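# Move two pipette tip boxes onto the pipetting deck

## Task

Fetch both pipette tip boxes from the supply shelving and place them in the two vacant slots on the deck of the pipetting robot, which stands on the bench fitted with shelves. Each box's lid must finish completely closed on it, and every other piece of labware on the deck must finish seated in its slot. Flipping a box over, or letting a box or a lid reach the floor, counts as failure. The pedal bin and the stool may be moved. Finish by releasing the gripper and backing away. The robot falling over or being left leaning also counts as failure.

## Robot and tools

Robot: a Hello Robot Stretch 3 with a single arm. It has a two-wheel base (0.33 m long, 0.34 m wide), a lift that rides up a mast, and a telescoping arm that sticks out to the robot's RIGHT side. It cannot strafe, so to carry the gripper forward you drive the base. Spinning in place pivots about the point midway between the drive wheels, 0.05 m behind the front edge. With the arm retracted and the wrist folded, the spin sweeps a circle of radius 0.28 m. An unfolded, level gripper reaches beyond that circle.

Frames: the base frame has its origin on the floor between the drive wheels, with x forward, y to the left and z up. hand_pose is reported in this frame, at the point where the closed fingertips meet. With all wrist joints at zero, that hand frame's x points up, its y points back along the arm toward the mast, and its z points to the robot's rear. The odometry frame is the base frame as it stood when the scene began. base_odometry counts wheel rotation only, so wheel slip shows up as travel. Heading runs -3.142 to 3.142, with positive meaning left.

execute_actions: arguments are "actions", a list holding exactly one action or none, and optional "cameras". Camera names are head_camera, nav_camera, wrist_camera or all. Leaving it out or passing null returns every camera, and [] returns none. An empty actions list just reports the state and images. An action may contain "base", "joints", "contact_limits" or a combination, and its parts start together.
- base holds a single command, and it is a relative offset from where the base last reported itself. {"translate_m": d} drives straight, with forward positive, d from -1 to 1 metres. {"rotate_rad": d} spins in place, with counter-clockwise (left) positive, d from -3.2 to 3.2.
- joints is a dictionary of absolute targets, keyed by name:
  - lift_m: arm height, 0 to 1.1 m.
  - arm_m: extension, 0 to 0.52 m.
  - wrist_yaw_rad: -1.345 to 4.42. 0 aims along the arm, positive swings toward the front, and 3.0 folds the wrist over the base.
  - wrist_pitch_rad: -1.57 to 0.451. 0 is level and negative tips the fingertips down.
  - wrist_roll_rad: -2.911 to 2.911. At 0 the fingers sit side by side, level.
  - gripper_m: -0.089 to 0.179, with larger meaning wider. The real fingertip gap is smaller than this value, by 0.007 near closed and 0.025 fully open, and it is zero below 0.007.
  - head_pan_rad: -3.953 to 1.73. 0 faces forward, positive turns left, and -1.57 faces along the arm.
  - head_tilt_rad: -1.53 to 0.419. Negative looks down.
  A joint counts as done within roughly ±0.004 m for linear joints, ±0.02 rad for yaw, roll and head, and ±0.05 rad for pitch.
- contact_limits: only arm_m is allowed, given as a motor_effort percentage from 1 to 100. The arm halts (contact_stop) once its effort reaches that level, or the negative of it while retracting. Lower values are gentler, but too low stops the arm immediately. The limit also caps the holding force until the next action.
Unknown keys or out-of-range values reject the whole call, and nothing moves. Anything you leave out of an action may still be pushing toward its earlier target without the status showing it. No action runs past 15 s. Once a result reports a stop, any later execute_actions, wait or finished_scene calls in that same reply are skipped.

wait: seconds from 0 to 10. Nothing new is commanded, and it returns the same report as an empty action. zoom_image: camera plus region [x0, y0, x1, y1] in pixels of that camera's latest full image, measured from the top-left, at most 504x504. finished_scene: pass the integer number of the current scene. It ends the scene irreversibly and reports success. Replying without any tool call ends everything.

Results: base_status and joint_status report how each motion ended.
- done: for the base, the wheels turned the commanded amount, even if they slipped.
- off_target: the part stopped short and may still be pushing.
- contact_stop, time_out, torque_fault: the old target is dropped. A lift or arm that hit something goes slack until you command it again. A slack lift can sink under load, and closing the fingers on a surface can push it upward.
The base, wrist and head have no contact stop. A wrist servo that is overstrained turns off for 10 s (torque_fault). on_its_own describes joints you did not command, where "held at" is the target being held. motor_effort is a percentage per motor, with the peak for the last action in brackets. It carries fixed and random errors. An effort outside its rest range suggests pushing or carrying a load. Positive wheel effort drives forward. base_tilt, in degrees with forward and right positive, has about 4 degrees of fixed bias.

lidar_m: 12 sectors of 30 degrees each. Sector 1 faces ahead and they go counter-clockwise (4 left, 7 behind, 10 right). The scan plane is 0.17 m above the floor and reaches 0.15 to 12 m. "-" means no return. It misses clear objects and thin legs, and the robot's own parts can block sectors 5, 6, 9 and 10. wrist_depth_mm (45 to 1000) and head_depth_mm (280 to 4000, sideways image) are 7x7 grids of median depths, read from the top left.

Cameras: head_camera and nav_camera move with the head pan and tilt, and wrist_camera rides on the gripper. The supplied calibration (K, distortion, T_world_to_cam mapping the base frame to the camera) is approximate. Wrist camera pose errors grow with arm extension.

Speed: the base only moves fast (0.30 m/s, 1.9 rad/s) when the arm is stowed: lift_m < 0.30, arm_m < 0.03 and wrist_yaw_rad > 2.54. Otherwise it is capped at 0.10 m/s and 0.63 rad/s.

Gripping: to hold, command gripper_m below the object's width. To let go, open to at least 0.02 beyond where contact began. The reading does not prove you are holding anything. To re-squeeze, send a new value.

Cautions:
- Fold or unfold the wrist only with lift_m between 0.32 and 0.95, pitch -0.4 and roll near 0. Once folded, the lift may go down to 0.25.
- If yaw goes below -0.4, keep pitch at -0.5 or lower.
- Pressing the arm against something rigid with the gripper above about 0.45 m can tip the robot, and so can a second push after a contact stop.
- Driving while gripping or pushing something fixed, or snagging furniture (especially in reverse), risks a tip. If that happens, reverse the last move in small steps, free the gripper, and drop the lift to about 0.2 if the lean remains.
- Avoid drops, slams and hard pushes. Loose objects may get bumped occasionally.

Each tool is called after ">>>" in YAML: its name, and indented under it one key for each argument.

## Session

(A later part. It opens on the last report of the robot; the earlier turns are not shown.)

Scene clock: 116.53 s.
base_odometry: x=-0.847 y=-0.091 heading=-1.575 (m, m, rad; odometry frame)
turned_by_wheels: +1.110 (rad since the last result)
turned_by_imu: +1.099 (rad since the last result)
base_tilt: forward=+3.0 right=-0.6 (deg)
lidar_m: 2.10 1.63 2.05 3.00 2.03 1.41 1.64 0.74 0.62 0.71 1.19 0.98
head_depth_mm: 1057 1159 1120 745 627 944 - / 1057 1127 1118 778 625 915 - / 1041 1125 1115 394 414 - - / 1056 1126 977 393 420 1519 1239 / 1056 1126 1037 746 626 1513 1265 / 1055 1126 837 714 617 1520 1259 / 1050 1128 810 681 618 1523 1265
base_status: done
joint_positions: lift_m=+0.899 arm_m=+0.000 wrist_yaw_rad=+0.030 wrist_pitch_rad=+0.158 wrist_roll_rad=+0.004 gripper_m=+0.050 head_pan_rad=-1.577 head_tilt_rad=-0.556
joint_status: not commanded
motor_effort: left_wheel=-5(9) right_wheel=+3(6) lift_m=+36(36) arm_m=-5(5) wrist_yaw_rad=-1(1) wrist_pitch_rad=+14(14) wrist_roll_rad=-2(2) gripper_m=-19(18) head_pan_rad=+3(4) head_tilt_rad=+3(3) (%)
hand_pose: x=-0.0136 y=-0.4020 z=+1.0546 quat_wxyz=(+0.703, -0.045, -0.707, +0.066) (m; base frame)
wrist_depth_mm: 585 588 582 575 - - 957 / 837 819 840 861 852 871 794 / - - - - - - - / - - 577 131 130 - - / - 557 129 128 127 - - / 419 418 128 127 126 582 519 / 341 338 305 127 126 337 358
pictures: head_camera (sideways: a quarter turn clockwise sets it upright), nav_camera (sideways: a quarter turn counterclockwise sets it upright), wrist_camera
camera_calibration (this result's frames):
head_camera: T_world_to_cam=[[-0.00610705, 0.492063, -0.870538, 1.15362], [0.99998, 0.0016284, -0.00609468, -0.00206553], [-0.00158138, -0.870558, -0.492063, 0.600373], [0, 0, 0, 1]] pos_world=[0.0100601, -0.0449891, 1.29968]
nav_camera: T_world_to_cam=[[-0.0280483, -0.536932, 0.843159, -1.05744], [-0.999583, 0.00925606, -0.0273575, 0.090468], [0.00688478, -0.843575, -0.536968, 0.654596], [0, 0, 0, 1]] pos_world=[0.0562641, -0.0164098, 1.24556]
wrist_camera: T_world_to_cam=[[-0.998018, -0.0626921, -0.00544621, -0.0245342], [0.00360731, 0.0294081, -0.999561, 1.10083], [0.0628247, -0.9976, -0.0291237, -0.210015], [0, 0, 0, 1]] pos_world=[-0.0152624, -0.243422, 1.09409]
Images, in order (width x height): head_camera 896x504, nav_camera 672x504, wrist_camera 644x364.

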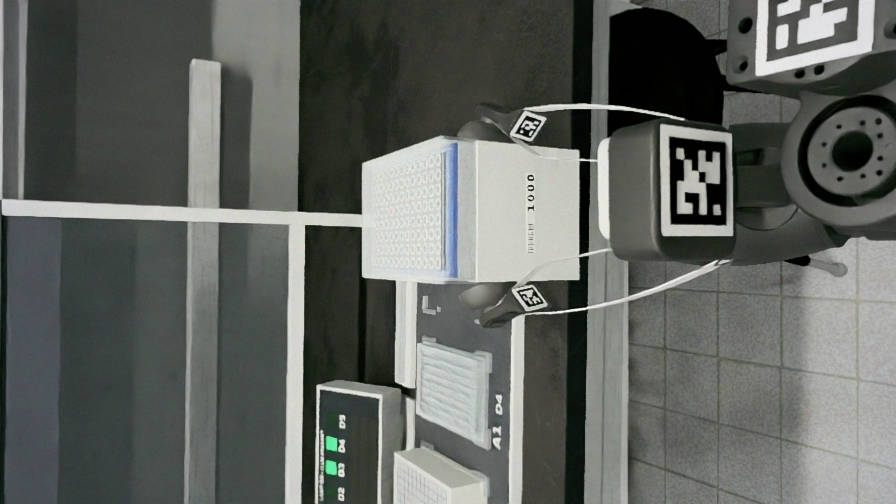

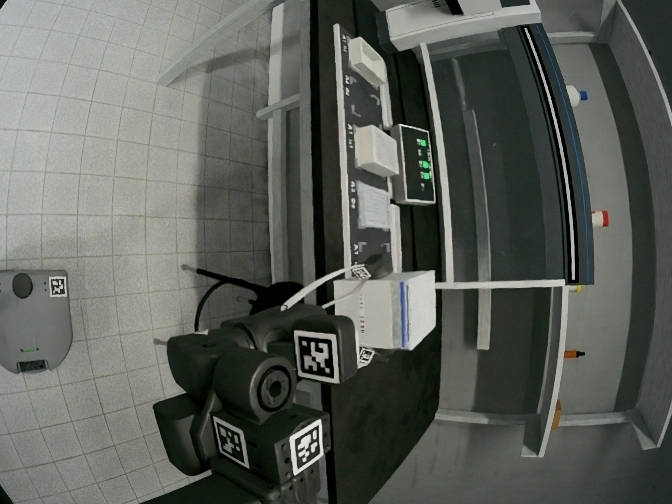

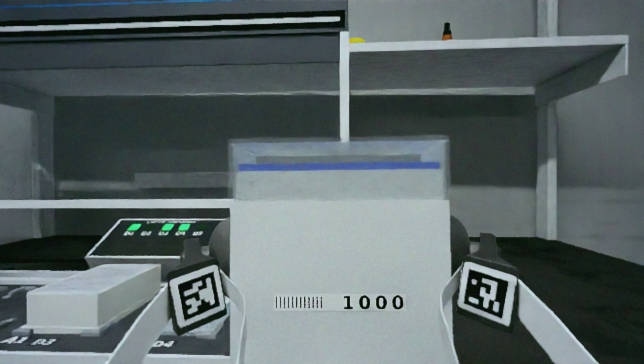

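>>> execute_actions:
  actions:
    - {"base":{"translate_m":0.053},"joints":{"arm_m":0.24,"lift_m":0.88}}
  cameras: ["head_camera","wrist_camera"]

>>> zoom_image:
  camera: "head_camera"
  region: [280,130,580,504]

Scene clock: 123.30 s.
base_odometry: x=-0.847 y=-0.144 heading=-1.575 (m, m, rad; odometry frame)
turned_by_wheels: +0.000 (rad since the last result)
turned_by_imu: -0.001 (rad since the last result)
base_tilt: forward=+2.8 right=-0.5 (deg)
lidar_m: 2.05 1.58 1.98 3.01 2.06 1.45 1.70 0.78 0.64 0.71 1.19 0.93
head_depth_mm: 1052 1141 1117 822 - 921 1216 / 1055 1124 1118 847 - 944 1240 / 669 1110 788 - - 1397 1237 / 1053 1123 795 684 614 1509 1237 / 1055 1125 1034 716 613 1516 1266 / 1053 1125 797 700 616 1513 1266 / 1053 1125 810 645 617 1514 1265
base_status: done
joint_positions: lift_m=+0.880 arm_m=+0.240 wrist_yaw_rad=+0.030 wrist_pitch_rad=+0.158 wrist_roll_rad=+0.004 gripper_m=+0.050 head_pan_rad=-1.577 head_tilt_rad=-0.556
joint_status: all done
motor_effort: left_wheel=-4(8) right_wheel=+3(7) lift_m=+13(36) arm_m=+4(3) wrist_yaw_rad=+0(2) wrist_pitch_rad=+14(14) wrist_roll_rad=-2(2) gripper_m=-18(18) head_pan_rad=+3(3) head_tilt_rad=+3(3) (%)
hand_pose: x=-0.0136 y=-0.6414 z=+1.0358 quat_wxyz=(+0.703, -0.045, -0.707, +0.066) (m; base frame)
wrist_depth_mm: 596 602 598 603 568 621 618 / 816 794 787 776 765 764 759 / 805 799 791 771 755 757 758 / 789 790 345 131 129 763 752 / 348 344 130 128 127 754 747 / 285 285 128 128 127 512 467 / 283 281 261 127 126 299 321
pictures: head_camera (sideways: a quarter turn clockwise sets it upright), wrist_camera
camera_calibration (this result's frames):
head_camera: T_world_to_cam=[[-0.00610711, 0.492033, -0.870555, 1.15364], [0.99998, 0.00162796, -0.00609493, -0.0020652], [-0.00158168, -0.870575, -0.492033, 0.600334], [0, 0, 0, 1]] pos_world=[0.0100601, -0.0449892, 1.29968]
wrist_camera: T_world_to_cam=[[-0.998032, -0.0624685, -0.00544184, -0.0395674], [0.00361808, 0.029271, -0.999565, 1.08895], [0.0626006, -0.997618, -0.0289874, -0.449591], [0, 0, 0, 1]] pos_world=[-0.0152848, -0.482866, 1.07523]
Images, in order (width x height): head_camera 896x504, wrist_camera 644x364.

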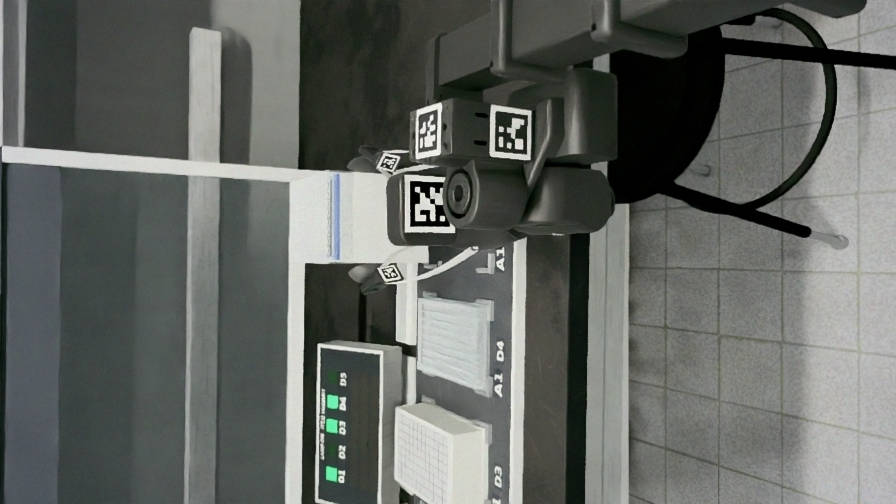

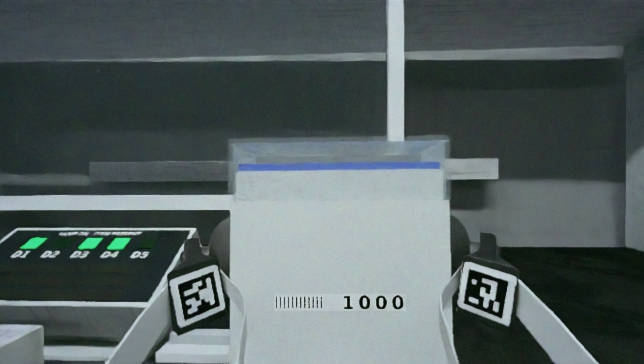

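Region (280, 130, 580, 504) of head_camera's 896x504 image, scaled by 1.348, with more detail than that image has; it fills the left 404 columns of this view, and the rest is white.

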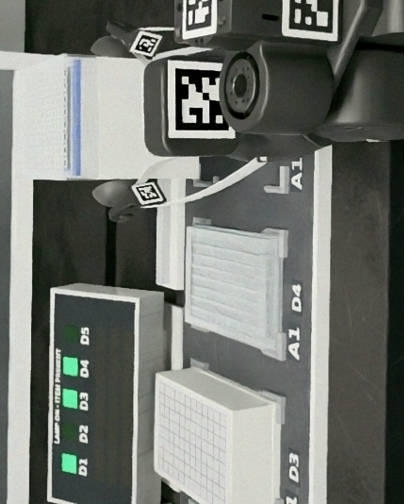

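>>> execute_actions:
  actions:
    - {"base":{"translate_m":0.012},"joints":{"wrist_yaw_rad":0,"lift_m":0.845,"wrist_pitch_rad":0.23}}

>>> zoom_image:
  camera: "head_camera"
  region: [300,140,540,320]

>>> zoom_image:
  camera: "nav_camera"
  region: [310,200,470,320]

Scene clock: 127.00 s.
base_odometry: x=-0.847 y=-0.156 heading=-1.575 (m, m, rad; odometry frame)
turned_by_wheels: +0.000 (rad since the last result)
turned_by_imu: +0.000 (rad since the last result)
base_tilt: forward=+2.9 right=-0.5 (deg)
lidar_m: 2.04 1.57 1.97 3.01 2.07 1.46 1.71 0.79 0.65 0.71 1.19 0.92
head_depth_mm: 1053 1143 1119 744 - - 1184 / 1053 1127 1118 782 - 945 1235 / 680 1107 829 631 - 1444 1274 / 1056 1130 1003 652 613 1517 1241 / 1054 1125 971 717 613 1518 1265 / 1051 1123 798 683 616 1516 1265 / 1053 1125 806 645 616 1516 1267
base_status: done
joint_positions: lift_m=+0.846 arm_m=+0.240 wrist_yaw_rad=+0.001 wrist_pitch_rad=+0.187 wrist_roll_rad=+0.004 gripper_m=+0.050 head_pan_rad=-1.577 head_tilt_rad=-0.556
joint_status: all done
motor_effort: left_wheel=-5(6) right_wheel=+3(7) lift_m=+13(11) arm_m=+3(4) wrist_yaw_rad=-2(4) wrist_pitch_rad=+14(16) wrist_roll_rad=-2(2) gripper_m=-17(19) head_pan_rad=+3(4) head_tilt_rad=+3(3) (%)
hand_pose: x=-0.0212 y=-0.6410 z=+1.0082 quat_wxyz=(+0.703, -0.065, -0.705, +0.066) (m; base frame)
wrist_depth_mm: 633 636 636 641 594 641 641 / 783 787 783 762 781 786 765 / 787 774 794 779 778 778 772 / 781 726 348 131 130 775 768 / 309 308 130 128 128 787 715 / 270 268 129 128 126 461 408 / 233 249 218 128 126 252 268
pictures: head_camera (sideways: a quarter turn clockwise sets it upright), nav_camera (sideways: a quarter turn counterclockwise sets it upright), wrist_camera
camera_calibration (this result's frames):
head_camera: T_world_to_cam=[[-0.00610705, 0.492033, -0.870555, 1.15364], [0.99998, 0.00162784, -0.00609493, -0.0020652], [-0.00158179, -0.870575, -0.492033, 0.600334], [0, 0, 0, 1]] pos_world=[0.0100601, -0.0449892, 1.29968]
nav_camera: T_world_to_cam=[[-0.0280483, -0.536903, 0.843177, -1.05746], [-0.999583, 0.00925548, -0.0273576, 0.0904682], [0.00688438, -0.843593, -0.536939, 0.654559], [0, 0, 0, 1]] pos_world=[0.0562641, -0.0164118, 1.24556]
wrist_camera: T_world_to_cam=[[-0.999438, -0.0332285, -0.00451564, -0.0294515], [0.00450061, 0.000527132, -0.99999, 1.04336], [0.0332305, -0.999448, -0.000377287, -0.480098], [0, 0, 0, 1]] pos_world=[-0.0181768, -0.481362, 1.04303]
Images, in order (width x height): head_camera 896x504, nav_camera 672x504, wrist_camera 644x364.

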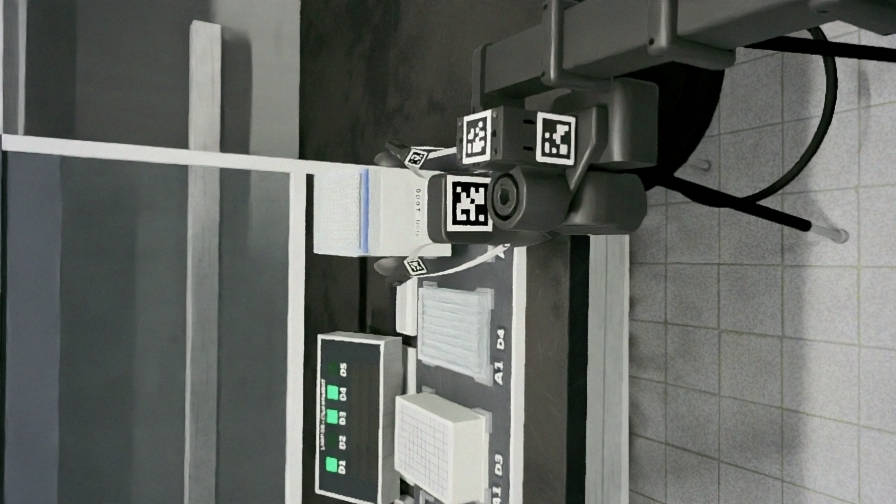

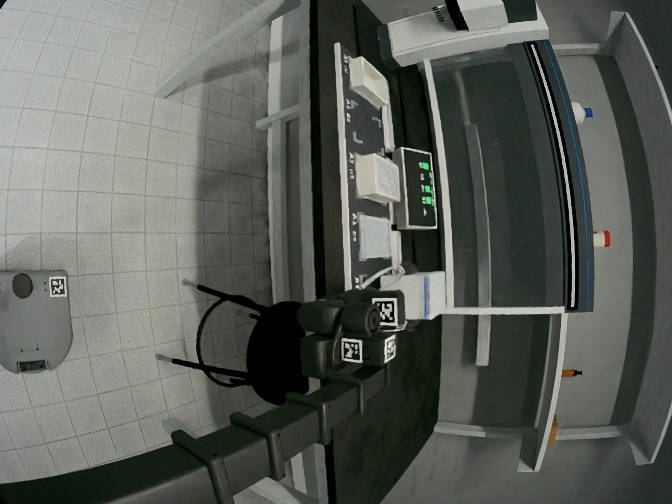

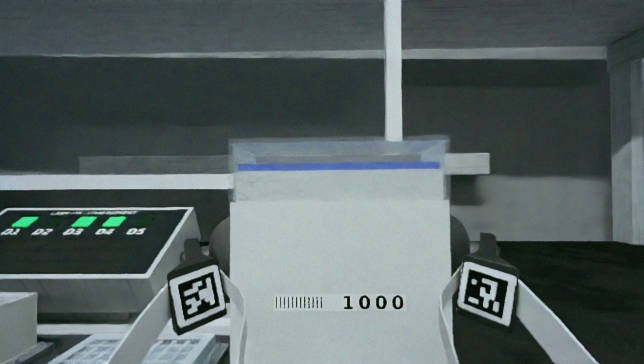

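Region (300, 140, 540, 320) of head_camera's 896x504 image, scaled by 2.100, with more detail than that image has; it fills the top 378 rows of this view, and the rest is white.

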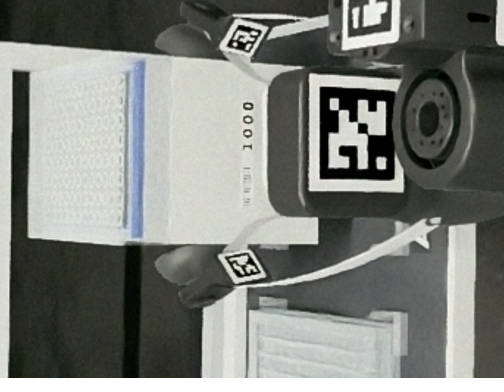

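Region (310, 200, 470, 320) of nav_camera's 672x504 image, scaled by 3.150, with more detail than that image has; it fills the top 378 rows of this view, and the rest is white.

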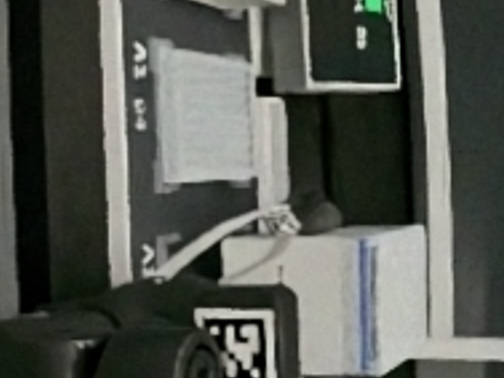

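>>> execute_actions:
  actions:
    - {"joints":{"lift_m":0.818}}

>>> zoom_image:
  camera: "head_camera"
  region: [320,140,540,320]

>>> zoom_image:
  camera: "nav_camera"
  region: [330,230,440,320]

Scene clock: 132.07 s.
base_odometry: x=-0.847 y=-0.156 heading=-1.575 (m, m, rad; odometry frame)
turned_by_wheels: +0.000 (rad since the last result)
turned_by_imu: +0.000 (rad since the last result)
base_tilt: forward=+3.0 right=-0.6 (deg)
lidar_m: 2.04 1.56 1.97 3.00 2.06 1.46 1.71 0.79 0.64 0.71 1.19 0.92
head_depth_mm: 1053 1140 1123 747 602 - 1184 / 1053 1124 1122 782 - 1401 1239 / 680 1112 831 639 - 1444 1268 / 1056 1123 1038 641 613 1522 1263 / 1054 1127 973 718 615 1519 1266 / 1053 1123 800 685 615 1516 1268 / 1051 1125 800 646 617 1514 1266
base_status: not commanded
joint_positions: lift_m=+0.824 arm_m=+0.240 wrist_yaw_rad=+0.001 wrist_pitch_rad=+0.241 wrist_roll_rad=+0.008 gripper_m=+0.050 head_pan_rad=-1.577 head_tilt_rad=-0.556
joint_status: lift_m contact_stop (moved -0.021 of -0.028)
on_its_own: lift_m is slack since a contact_stop, until your next command for it (your +0.818 is given up)
motor_effort: left_wheel=-4(5) right_wheel=+2(4) lift_m=+23(22) arm_m=+4(3) wrist_yaw_rad=-1(2) wrist_pitch_rad=-3(14) wrist_roll_rad=-4(4) gripper_m=-18(18) head_pan_rad=+3(3) head_tilt_rad=+2(2) (%)
hand_pose: x=-0.0212 y=-0.6393 z=+1.0008 quat_wxyz=(+0.699, -0.084, -0.705, +0.085) (m; base frame)
wrist_depth_mm: 592 592 593 588 594 602 604 / 801 795 784 787 796 801 805 / 788 801 778 795 805 778 784 / 779 718 347 135 134 788 763 / 318 317 132 131 129 785 779 / 264 265 129 128 126 509 442 / 237 249 127 126 124 254 273
pictures: head_camera (sideways: a quarter turn clockwise sets it upright), nav_camera (sideways: a quarter turn counterclockwise sets it upright), wrist_camera
camera_calibration (this result's frames):
head_camera: T_world_to_cam=[[-0.00610967, 0.491581, -0.870811, 1.15397], [0.99998, 0.00162467, -0.00609879, -0.00206017], [-0.00158327, -0.870831, -0.491581, 0.599746], [0, 0, 0, 1]] pos_world=[0.0100601, -0.0449903, 1.2997]
nav_camera: T_world_to_cam=[[-0.0280458, -0.536465, 0.843456, -1.05783], [-0.999583, 0.00924126, -0.0273594, 0.0904705], [0.00688276, -0.843872, -0.5365, 0.653989], [0, 0, 0, 1]] pos_world=[0.056264, -0.016441, 1.24557]
wrist_camera: T_world_to_cam=[[-0.999387, -0.0343146, -0.00690431, -0.0277652], [0.00872672, -0.0532462, -0.998543, 1.00028], [0.033897, -0.997992, 0.053513, -0.531433], [0, 0, 0, 1]] pos_world=[-0.0184633, -0.478058, 1.02707]
Images, in order (width x height): head_camera 896x504, nav_camera 672x504, wrist_camera 644x364.

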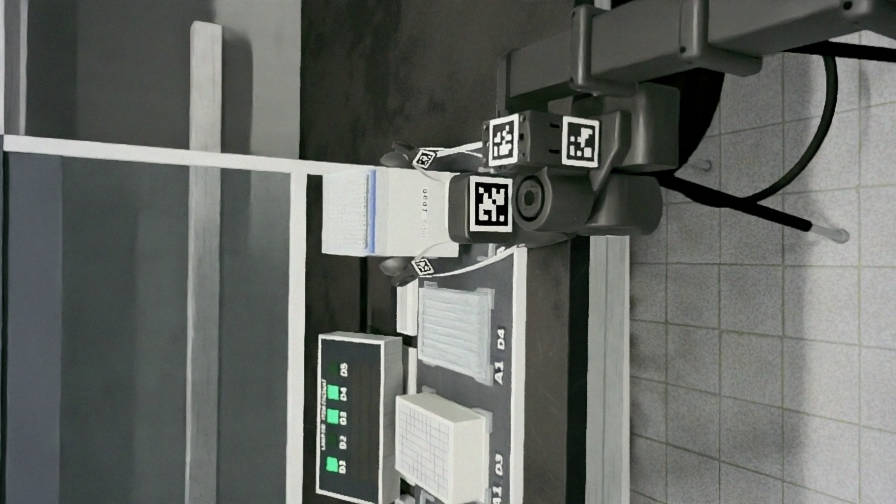

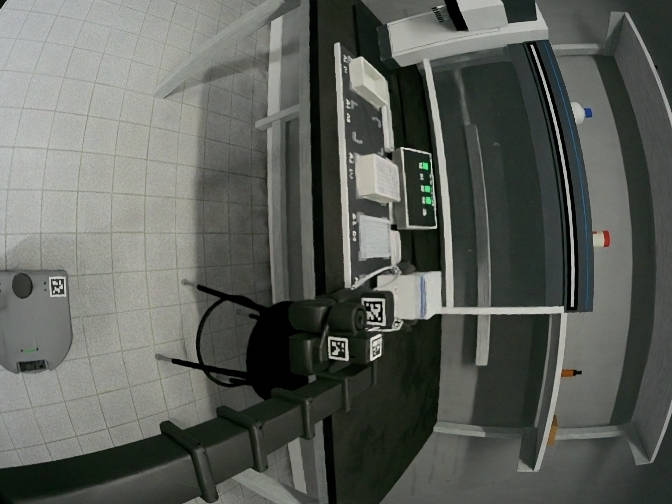

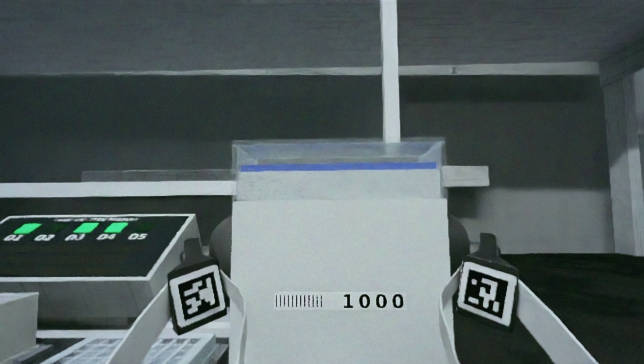

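Region (320, 140, 540, 320) of head_camera's 896x504 image, scaled by 2.291, with more detail than that image has; it fills the top 412 rows of this view, and the rest is white.

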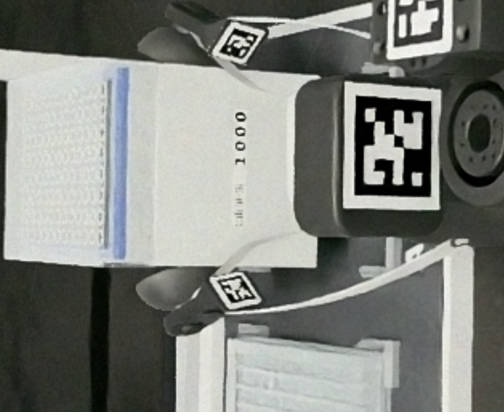

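Region (330, 230, 440, 320) of nav_camera's 672x504 image, scaled by 4.582, with more detail than that image has; it fills the top 412 rows of this view, and the rest is white.

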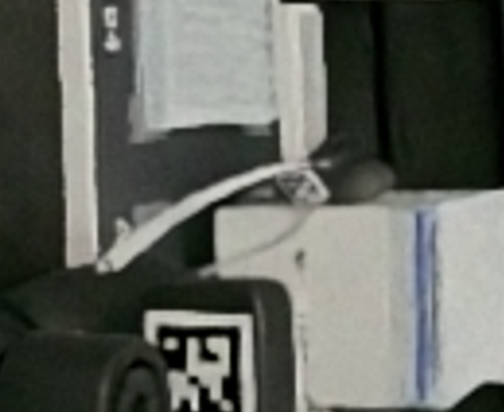

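>>> execute_actions:
  actions:
    - {"joints":{"lift_m":0.89,"arm_m":0.208}}
  cameras: []

>>> execute_actions:
  actions:
    - {"joints":{"wrist_pitch_rad":0.08}}
  cameras: []

>>> execute_actions:
  actions:
    - {"joints":{"lift_m":0.87}}
  cameras: ["head_camera","wrist_camera"]

>>> zoom_image:
  camera: "head_camera"
  region: [320,140,540,320]

Scene clock: 137.97 s.
base_odometry: x=-0.847 y=-0.156 heading=-1.575 (m, m, rad; odometry frame)
turned_by_wheels: +0.000 (rad since the last result)
turned_by_imu: +0.000 (rad since the last result)
base_tilt: forward=+3.0 right=-0.5 (deg)
lidar_m: 2.05 1.57 1.97 3.00 2.06 1.47 1.71 0.79 0.64 0.71 1.19 0.92
head_depth_mm: 1056 1139 1120 826 - 923 1213 / 1050 1126 1121 824 - 943 1240 / 678 1107 653 - - 1433 1261 / 1052 1126 794 685 611 1519 1264 / 1052 1124 973 719 613 1519 1265 / 1056 1123 796 684 615 1517 1264 / 1052 1124 798 644 616 1512 1265
base_status: not commanded
joint_positions: lift_m=+0.889 arm_m=+0.208 wrist_yaw_rad=+0.001 wrist_pitch_rad=+0.190 wrist_roll_rad=+0.007 gripper_m=+0.050 head_pan_rad=-1.577 head_tilt_rad=-0.556
joint_status: all done
motor_effort: left_wheel=-3(4) right_wheel=+2(2) lift_m=+36(38) arm_m=-5(5) wrist_yaw_rad=-1(1) wrist_pitch_rad=+13(15) wrist_roll_rad=-3(4) gripper_m=-18(18) head_pan_rad=+3(3) head_tilt_rad=+2(3) (%)
hand_pose: x=-0.0212 y=-0.6094 z=+1.0529 quat_wxyz=(+0.702, -0.066, -0.706, +0.067) (m; base frame)
wrist_depth_mm: 542 540 532 542 541 546 554 / 777 782 773 817 817 796 736 / 837 812 796 816 822 808 826 / 792 779 755 135 133 798 792 / 794 797 132 130 129 819 825 / 328 324 129 129 127 615 547 / 297 297 127 126 125 343 364
pictures: none
No camera images: the call's "cameras" was empty. Leave "cameras" out to get every camera's image.

Scene clock: 138.73 s.
base_odometry: x=-0.847 y=-0.156 heading=-1.575 (m, m, rad; odometry frame)
turned_by_wheels: +0.000 (rad since the last result)
turned_by_imu: +0.000 (rad since the last result)
base_tilt: forward=+3.0 right=-0.4 (deg)
lidar_m: 2.04 1.57 1.97 3.00 2.06 1.47 1.71 0.79 0.64 0.71 1.19 0.92
head_depth_mm: 1053 1146 1121 824 - 922 1214 / 1054 1126 1121 823 - 942 1237 / 679 1108 976 - - 1441 1266 / 1051 1127 1037 630 613 1521 1263 / 1053 1125 973 719 613 1512 1262 / 1052 1122 798 685 614 1517 1265 / 1056 1122 799 644 617 1517 1261
base_status: not commanded
joint_positions: lift_m=+0.889 arm_m=+0.208 wrist_yaw_rad=+0.001 wrist_pitch_rad=+0.042 wrist_roll_rad=+0.007 gripper_m=+0.050 head_pan_rad=-1.577 head_tilt_rad=-0.556
joint_status: all done
motor_effort: left_wheel=-3(3) right_wheel=+2(2) lift_m=+36(36) arm_m=-4(5) wrist_yaw_rad=-1(1) wrist_pitch_rad=+13(11) wrist_roll_rad=-3(4) gripper_m=-17(18) head_pan_rad=+4(4) head_tilt_rad=+3(2) (%)
hand_pose: x=-0.0213 y=-0.6103 z=+1.0147 quat_wxyz=(+0.705, -0.014, -0.709, +0.015) (m; base frame)
wrist_depth_mm: 776 759 762 764 751 745 755 / 786 783 775 785 765 763 750 / 805 784 786 806 803 804 772 / 585 369 368 134 133 816 795 / 317 313 132 131 129 553 519 / 257 317 129 128 127 372 341 / 230 239 127 125 125 242 252
pictures: none
No camera images: the call's "cameras" was empty. Leave "cameras" out to get every camera's image.

Scene clock: 139.67 s.
base_odometry: x=-0.847 y=-0.156 heading=-1.575 (m, m, rad; odometry frame)
turned_by_wheels: +0.000 (rad since the last result)
turned_by_imu: +0.000 (rad since the last result)
base_tilt: forward=+2.9 right=-0.5 (deg)
lidar_m: 2.04 1.56 1.97 2.99 2.07 1.46 1.71 0.79 0.64 0.71 1.19 0.92
head_depth_mm: 1054 1140 1125 784 - 922 1213 / 1054 1123 1118 802 - 1396 1242 / 679 1113 976 601 - 1438 1268 / 1052 1124 1039 628 612 1523 1264 / 1053 1121 974 719 613 1515 1267 / 1050 1119 798 683 615 1520 1266 / 1052 1121 800 644 617 1518 1264
base_status: not commanded
joint_positions: lift_m=+0.871 arm_m=+0.208 wrist_yaw_rad=+0.001 wrist_pitch_rad=+0.049 wrist_roll_rad=+0.007 gripper_m=+0.050 head_pan_rad=-1.577 head_tilt_rad=-0.556
joint_status: all done
motor_effort: left_wheel=-3(3) right_wheel=+2(2) lift_m=+12(32) arm_m=-4(5) wrist_yaw_rad=-2(1) wrist_pitch_rad=+10(13) wrist_roll_rad=-3(4) gripper_m=-17(18) head_pan_rad=+3(4) head_tilt_rad=+2(2) (%)
hand_pose: x=-0.0213 y=-0.6103 z=+0.9977 quat_wxyz=(+0.705, -0.017, -0.709, +0.017) (m; base frame)
wrist_depth_mm: 766 750 756 765 793 761 761 / 760 784 784 789 779 761 763 / 781 743 711 730 709 787 781 / 358 355 372 133 132 798 805 / 300 309 131 130 128 533 466 / 245 290 129 128 127 329 305 / 214 213 128 126 125 218 228
pictures: head_camera (sideways: a quarter turn clockwise sets it upright), wrist_camera
camera_calibration (this result's frames):
head_camera: T_world_to_cam=[[-0.00610973, 0.491581, -0.870811, 1.15397], [0.99998, 0.00162479, -0.00609879, -0.00206017], [-0.00158317, -0.870831, -0.491581, 0.599745], [0, 0, 0, 1]] pos_world=[0.0100601, -0.0449903, 1.2997]
wrist_camera: T_world_to_cam=[[-0.999412, -0.0321789, -0.0118683, -0.0205717], [0.00731715, 0.138026, -0.990402, 1.10731], [0.0335081, -0.989906, -0.137709, -0.306658], [0, 0, 0, 1]] pos_world=[-0.0183864, -0.457062, 1.05421]
Images, in order (width x height): head_camera 896x504, wrist_camera 644x364.

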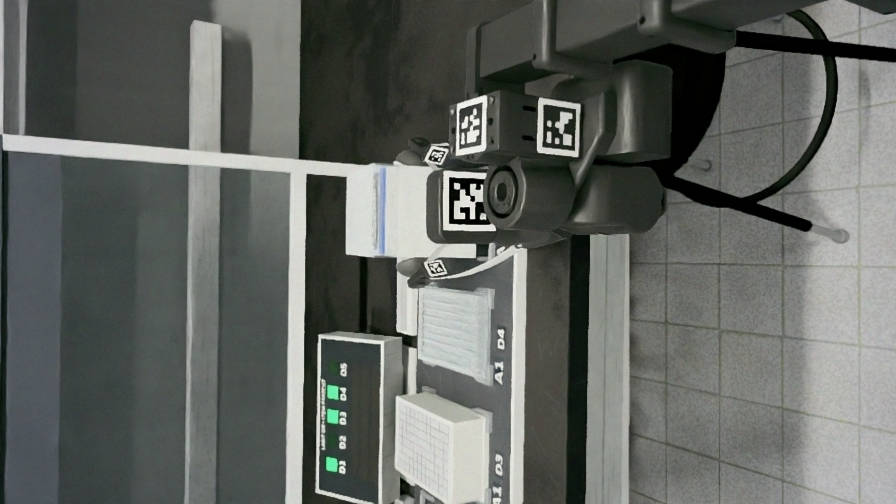

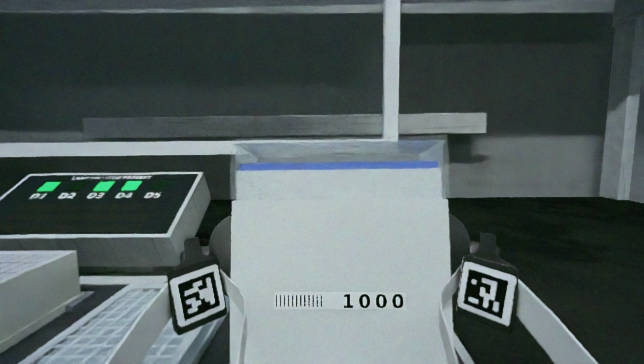

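Region (320, 140, 540, 320) of head_camera's 896x504 image, scaled by 2.291, with more detail than that image has; it fills the top 412 rows of this view, and the rest is white.

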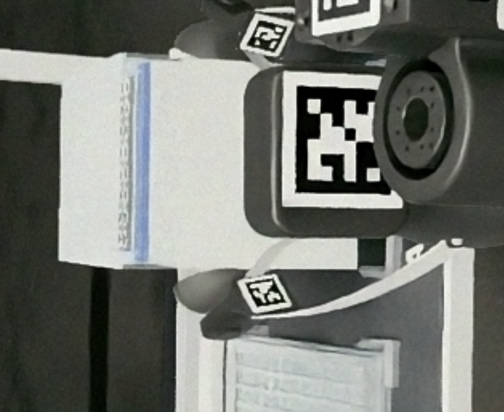

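>>> execute_actions:
  actions:
    - {"base":{"translate_m":-0.002},"joints":{"wrist_pitch_rad":0.01}}
  cameras: []

>>> execute_actions:
  actions:
    - {"joints":{"arm_m":0.218}}
  cameras: ["head_camera","wrist_camera"]

>>> zoom_image:
  camera: "head_camera"
  region: [320,140,540,320]

Scene clock: 143.50 s.
base_odometry: x=-0.847 y=-0.154 heading=-1.575 (m, m, rad; odometry frame)
turned_by_wheels: +0.000 (rad since the last result)
turned_by_imu: +0.000 (rad since the last result)
base_tilt: forward=+3.0 right=-0.7 (deg)
lidar_m: 2.05 1.57 1.98 3.01 2.07 1.46 1.70 0.79 0.64 0.71 1.19 0.92
head_depth_mm: 1053 1136 1120 783 - 921 1212 / 1052 1125 1119 803 - 1398 1240 / 679 1107 977 606 - 1419 1268 / 1057 1124 1038 629 622 1522 1235 / 1054 1123 972 716 613 1521 1265 / 1055 1123 798 684 615 1509 1263 / 1052 1123 800 644 617 1513 1266
base_status: done
joint_positions: lift_m=+0.871 arm_m=+0.208 wrist_yaw_rad=+0.001 wrist_pitch_rad=-0.008 wrist_roll_rad=+0.007 gripper_m=+0.050 head_pan_rad=-1.577 head_tilt_rad=-0.556
joint_status: all done
motor_effort: left_wheel=-2(10) right_wheel=+2(2) lift_m=+12(12) arm_m=-4(5) wrist_yaw_rad=-2(3) wrist_pitch_rad=+6(10) wrist_roll_rad=-3(3) gripper_m=-17(19) head_pan_rad=+3(4) head_tilt_rad=+3(2) (%)
hand_pose: x=-0.0211 y=-0.6093 z=+0.9831 quat_wxyz=(+0.705, +0.004, -0.709, -0.003) (m; base frame)
wrist_depth_mm: 753 739 746 738 753 760 730 / 772 763 751 756 752 764 777 / 369 364 717 795 784 803 782 / 325 324 340 126 126 703 674 / 293 311 127 126 126 422 376 / 233 248 129 128 127 280 265 / 188 187 170 130 130 192 200
pictures: none
No camera images: the call's "cameras" was empty. Leave "cameras" out to get every camera's image.

Scene clock: 144.33 s.
base_odometry: x=-0.847 y=-0.154 heading=-1.575 (m, m, rad; odometry frame)
turned_by_wheels: +0.000 (rad since the last result)
turned_by_imu: +0.000 (rad since the last result)
base_tilt: forward=+3.0 right=-0.5 (deg)
lidar_m: 2.04 1.57 1.97 3.01 2.07 1.46 1.71 0.79 0.64 0.71 1.19 0.92
head_depth_mm: 1056 1142 1127 785 - 930 1211 / 1053 1124 1127 824 - 917 1245 / 680 1110 979 609 - 1414 1269 / 1052 1127 1042 630 612 1518 1238 / 1053 1125 975 717 615 1516 1265 / 1052 1121 798 685 616 1523 1267 / 1052 1122 798 646 617 1519 1267
base_status: not commanded
joint_positions: lift_m=+0.871 arm_m=+0.217 wrist_yaw_rad=+0.001 wrist_pitch_rad=+0.009 wrist_roll_rad=+0.007 gripper_m=+0.050 head_pan_rad=-1.577 head_tilt_rad=-0.556
joint_status: all done
motor_effort: left_wheel=-3(4) right_wheel=+3(2) lift_m=+12(12) arm_m=+13(13) wrist_yaw_rad=-2(2) wrist_pitch_rad=+1(6) wrist_roll_rad=-3(3) gripper_m=-18(18) head_pan_rad=+4(4) head_tilt_rad=+2(2) (%)
hand_pose: x=-0.0211 y=-0.6185 z=+0.9874 quat_wxyz=(+0.705, -0.002, -0.709, +0.003) (m; base frame)
wrist_depth_mm: 766 745 752 766 742 747 747 / 759 775 750 766 776 787 768 / 773 708 709 719 788 779 789 / 336 332 338 128 127 790 727 / 293 295 128 127 127 455 402 / 236 264 128 128 127 296 278 / 199 196 177 128 128 201 210
pictures: head_camera (sideways: a quarter turn clockwise sets it upright), wrist_camera
camera_calibration (this result's frames):
head_camera: T_world_to_cam=[[-0.00611074, 0.491407, -0.870909, 1.1541], [0.99998, 0.00162357, -0.00610028, -0.00205824], [-0.00158374, -0.870929, -0.491407, 0.599519], [0, 0, 0, 1]] pos_world=[0.0100601, -0.0449908, 1.29971]
wrist_camera: T_world_to_cam=[[-0.999393, -0.0322642, -0.0131349, -0.0196076], [0.00719103, 0.177859, -0.98403, 1.11652], [0.034085, -0.983527, -0.177519, -0.272883], [0, 0, 0, 1]] pos_world=[-0.0183233, -0.467603, 1.04999]
Images, in order (width x height): head_camera 896x504, wrist_camera 644x364.

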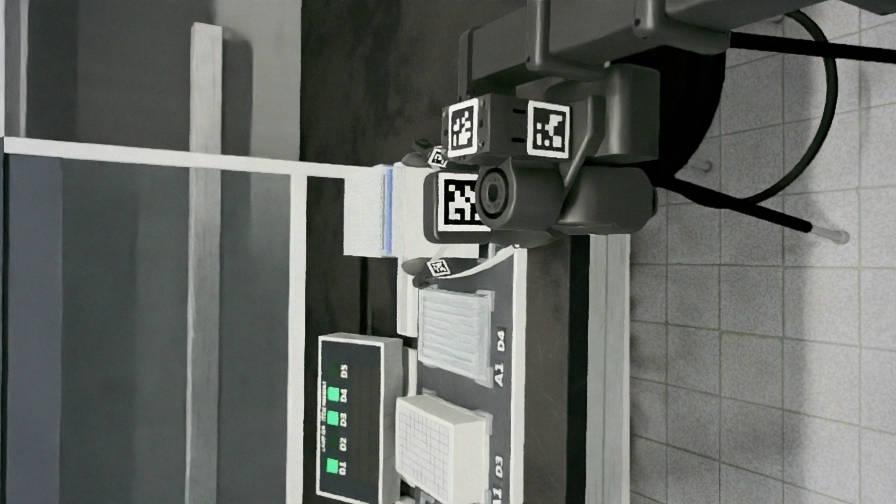

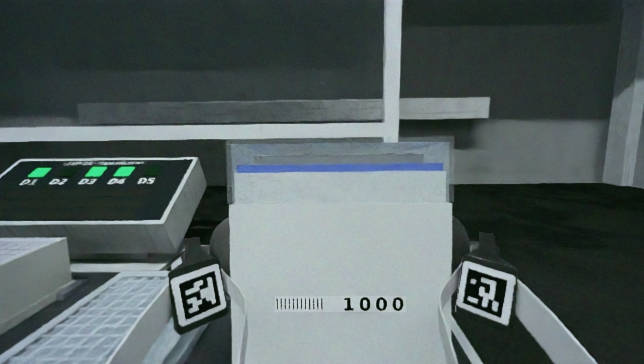

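Region (320, 140, 540, 320) of head_camera's 896x504 image, scaled by 2.291, with more detail than that image has; it fills the top 412 rows of this view, and the rest is white.

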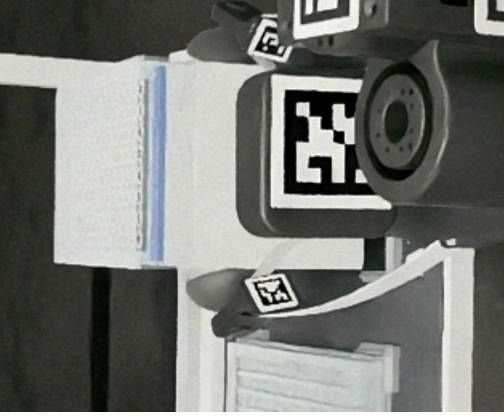

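It has met the far guides. Pivot down.

>>> execute_actions:
  actions:
    - {"joints":{"arm_m":0.208,"wrist_pitch_rad":-0.035}}
  cameras: []

>>> execute_actions:
  actions:
    - {"joints":{"gripper_m":0.12}}
  cameras: ["wrist_camera"]

>>> execute_actions:
  actions:
    - {"joints":{"arm_m":0.1}}
  cameras: ["head_camera","wrist_camera"]

Scene clock: 148.43 s.
base_odometry: x=-0.847 y=-0.154 heading=-1.575 (m, m, rad; odometry frame)
turned_by_wheels: +0.000 (rad since the last result)
turned_by_imu: +0.000 (rad since the last result)
base_tilt: forward=+2.9 right=-0.5 (deg)
lidar_m: 2.05 1.56 1.98 3.01 2.06 1.46 1.70 0.79 0.64 0.71 1.19 0.92
head_depth_mm: 1052 1139 1121 784 - 918 1212 / 1057 1125 1120 804 - 1398 1236 / 679 1107 977 615 - 1417 1268 / 1055 1126 1041 626 632 1516 1240 / 1049 1125 969 716 613 1522 1261 / 1049 1123 797 684 615 1518 1261 / 1051 1124 797 643 616 1514 1264
base_status: not commanded
joint_positions: lift_m=+0.871 arm_m=+0.208 wrist_yaw_rad=+0.001 wrist_pitch_rad=-0.047 wrist_roll_rad=+0.007 gripper_m=+0.050 head_pan_rad=-1.577 head_tilt_rad=-0.556
joint_status: all done
motor_effort: left_wheel=-2(4) right_wheel=+1(3) lift_m=+13(13) arm_m=-7(12) wrist_yaw_rad=-1(2) wrist_pitch_rad=+4(4) wrist_roll_rad=-3(4) gripper_m=-18(18) head_pan_rad=+3(3) head_tilt_rad=+2(2) (%)
hand_pose: x=-0.0211 y=-0.6083 z=+0.9732 quat_wxyz=(+0.705, +0.017, -0.709, -0.016) (m; base frame)
wrist_depth_mm: 732 738 753 748 724 731 715 / 759 747 758 711 718 759 767 / 353 355 773 350 793 783 780 / 307 304 340 121 120 558 553 / 249 304 124 123 122 363 333 / 225 225 128 128 127 252 237 / 173 172 156 134 134 173 185
pictures: none
No camera images: the call's "cameras" was empty. Leave "cameras" out to get every camera's image.

Scene clock: 149.63 s.
base_odometry: x=-0.847 y=-0.154 heading=-1.575 (m, m, rad; odometry frame)
turned_by_wheels: +0.000 (rad since the last result)
turned_by_imu: +0.000 (rad since the last result)
base_tilt: forward=+2.9 right=-0.5 (deg)
lidar_m: 2.04 1.57 1.98 3.01 2.06 1.46 1.70 0.79 0.64 0.71 1.19 0.92
head_depth_mm: 1053 1145 1124 782 - 916 1215 / 1056 1129 1118 821 - 1401 1240 / 679 1109 977 619 - 1423 1267 / 1054 1121 1036 628 633 1509 1238 / 1054 1129 970 717 613 1516 1263 / 1053 1121 799 683 614 1515 1265 / 1053 1121 801 644 616 1518 1264
base_status: not commanded
joint_positions: lift_m=+0.871 arm_m=+0.208 wrist_yaw_rad=+0.001 wrist_pitch_rad=-0.051 wrist_roll_rad=+0.007 gripper_m=+0.120 head_pan_rad=-1.577 head_tilt_rad=-0.556
joint_status: all done
motor_effort: left_wheel=-2(1) right_wheel=+1(1) lift_m=+13(12) arm_m=-5(8) wrist_yaw_rad=-2(2) wrist_pitch_rad=+5(6) wrist_roll_rad=-3(3) gripper_m=+0(80) head_pan_rad=+4(4) head_tilt_rad=+2(2) (%)
hand_pose: x=-0.0211 y=-0.6079 z=+0.9722 quat_wxyz=(+0.705, +0.019, -0.709, -0.018) (m; base frame)
wrist_depth_mm: 751 740 719 712 734 733 720 / 748 716 705 706 704 741 763 / 358 356 793 349 782 792 779 / 303 302 339 124 123 549 536 / 247 311 126 125 124 360 326 / 221 222 131 131 130 - 235 / 172 163 155 136 135 176 183
pictures: wrist_camera
camera_calibration (this result's frames):
wrist_camera: T_world_to_cam=[[-0.999396, -0.0313663, -0.014936, -0.0171887], [0.00712163, 0.235826, -0.971769, 1.12305], [0.0340032, -0.971289, -0.235461, -0.201432], [0, 0, 0, 1]] pos_world=[-0.0183269, -0.461034, 1.04366]
Images, in order (width x height): wrist_camera 644x364.

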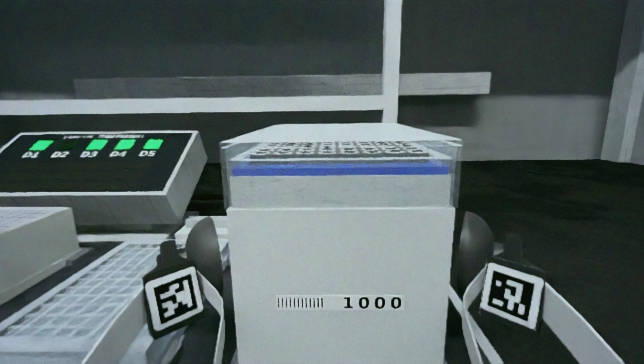

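Scene clock: 151.67 s.
base_odometry: x=-0.847 y=-0.154 heading=-1.575 (m, m, rad; odometry frame)
turned_by_wheels: +0.000 (rad since the last result)
turned_by_imu: +0.000 (rad since the last result)
base_tilt: forward=+3.0 right=-0.5 (deg)
lidar_m: 2.05 1.57 1.97 2.99 2.07 1.46 1.70 0.79 0.64 0.71 1.19 0.92
head_depth_mm: 1055 1142 1123 746 591 - - / 1056 1125 1118 746 602 - - / 680 1109 978 630 610 - 1208 / 1053 1124 1040 629 611 1476 1239 / 1053 1122 974 717 613 1514 1264 / 1053 1126 799 684 614 1520 1266 / 1053 1126 801 645 616 1514 1266
base_status: not commanded
joint_positions: lift_m=+0.871 arm_m=+0.100 wrist_yaw_rad=+0.001 wrist_pitch_rad=-0.052 wrist_roll_rad=+0.007 gripper_m=+0.120 head_pan_rad=-1.577 head_tilt_rad=-0.556
joint_status: all done
motor_effort: left_wheel=-1(1) right_wheel=+1(1) lift_m=+12(13) arm_m=-4(6) wrist_yaw_rad=-2(2) wrist_pitch_rad=+6(6) wrist_roll_rad=-3(3) gripper_m=+1(0) head_pan_rad=+4(4) head_tilt_rad=+2(2) (%)
hand_pose: x=-0.0212 y=-0.4999 z=+0.9720 quat_wxyz=(+0.705, +0.019, -0.709, -0.018) (m; base frame)
wrist_depth_mm: 824 841 840 838 827 820 818 / 872 848 846 836 846 877 861 / 902 463 473 266 883 874 889 / 401 395 411 232 498 553 541 / 250 301 335 238 305 359 329 / 222 221 218 217 216 - 235 / 190 181 187 186 185 177 183
pictures: head_camera (sideways: a quarter turn clockwise sets it upright), wrist_camera
camera_calibration (this result's frames):
head_camera: T_world_to_cam=[[-0.00611062, 0.491407, -0.870909, 1.1541], [0.99998, 0.00162333, -0.00610028, -0.00205824], [-0.00158394, -0.870929, -0.491407, 0.599519], [0, 0, 0, 1]] pos_world=[0.0100601, -0.0449908, 1.29971]
wrist_camera: T_world_to_cam=[[-0.999407, -0.0311369, -0.0147163, -0.0139607], [0.00693408, 0.236633, -0.971574, 1.09758], [0.0337342, -0.9711, -0.236277, -0.0956624], [0, 0, 0, 1]] pos_world=[-0.018336, -0.353056, 1.04357]
Images, in order (width x height): head_camera 896x504, wrist_camera 644x364.

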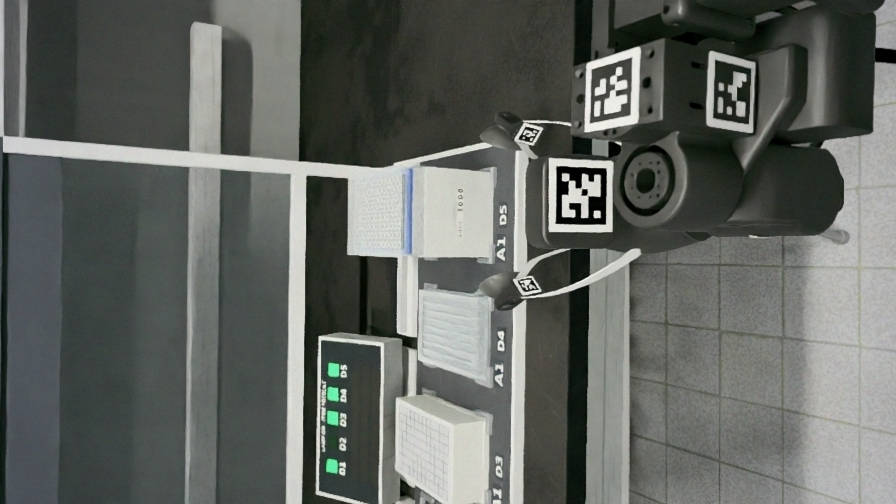

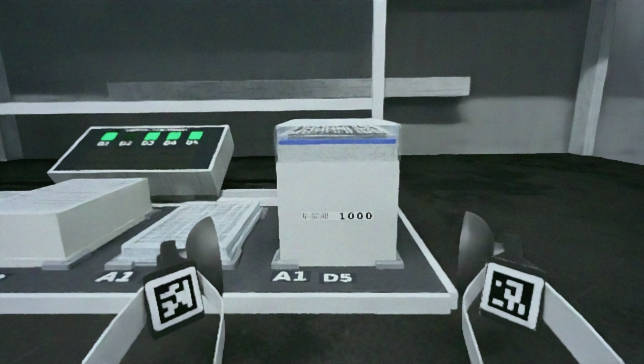

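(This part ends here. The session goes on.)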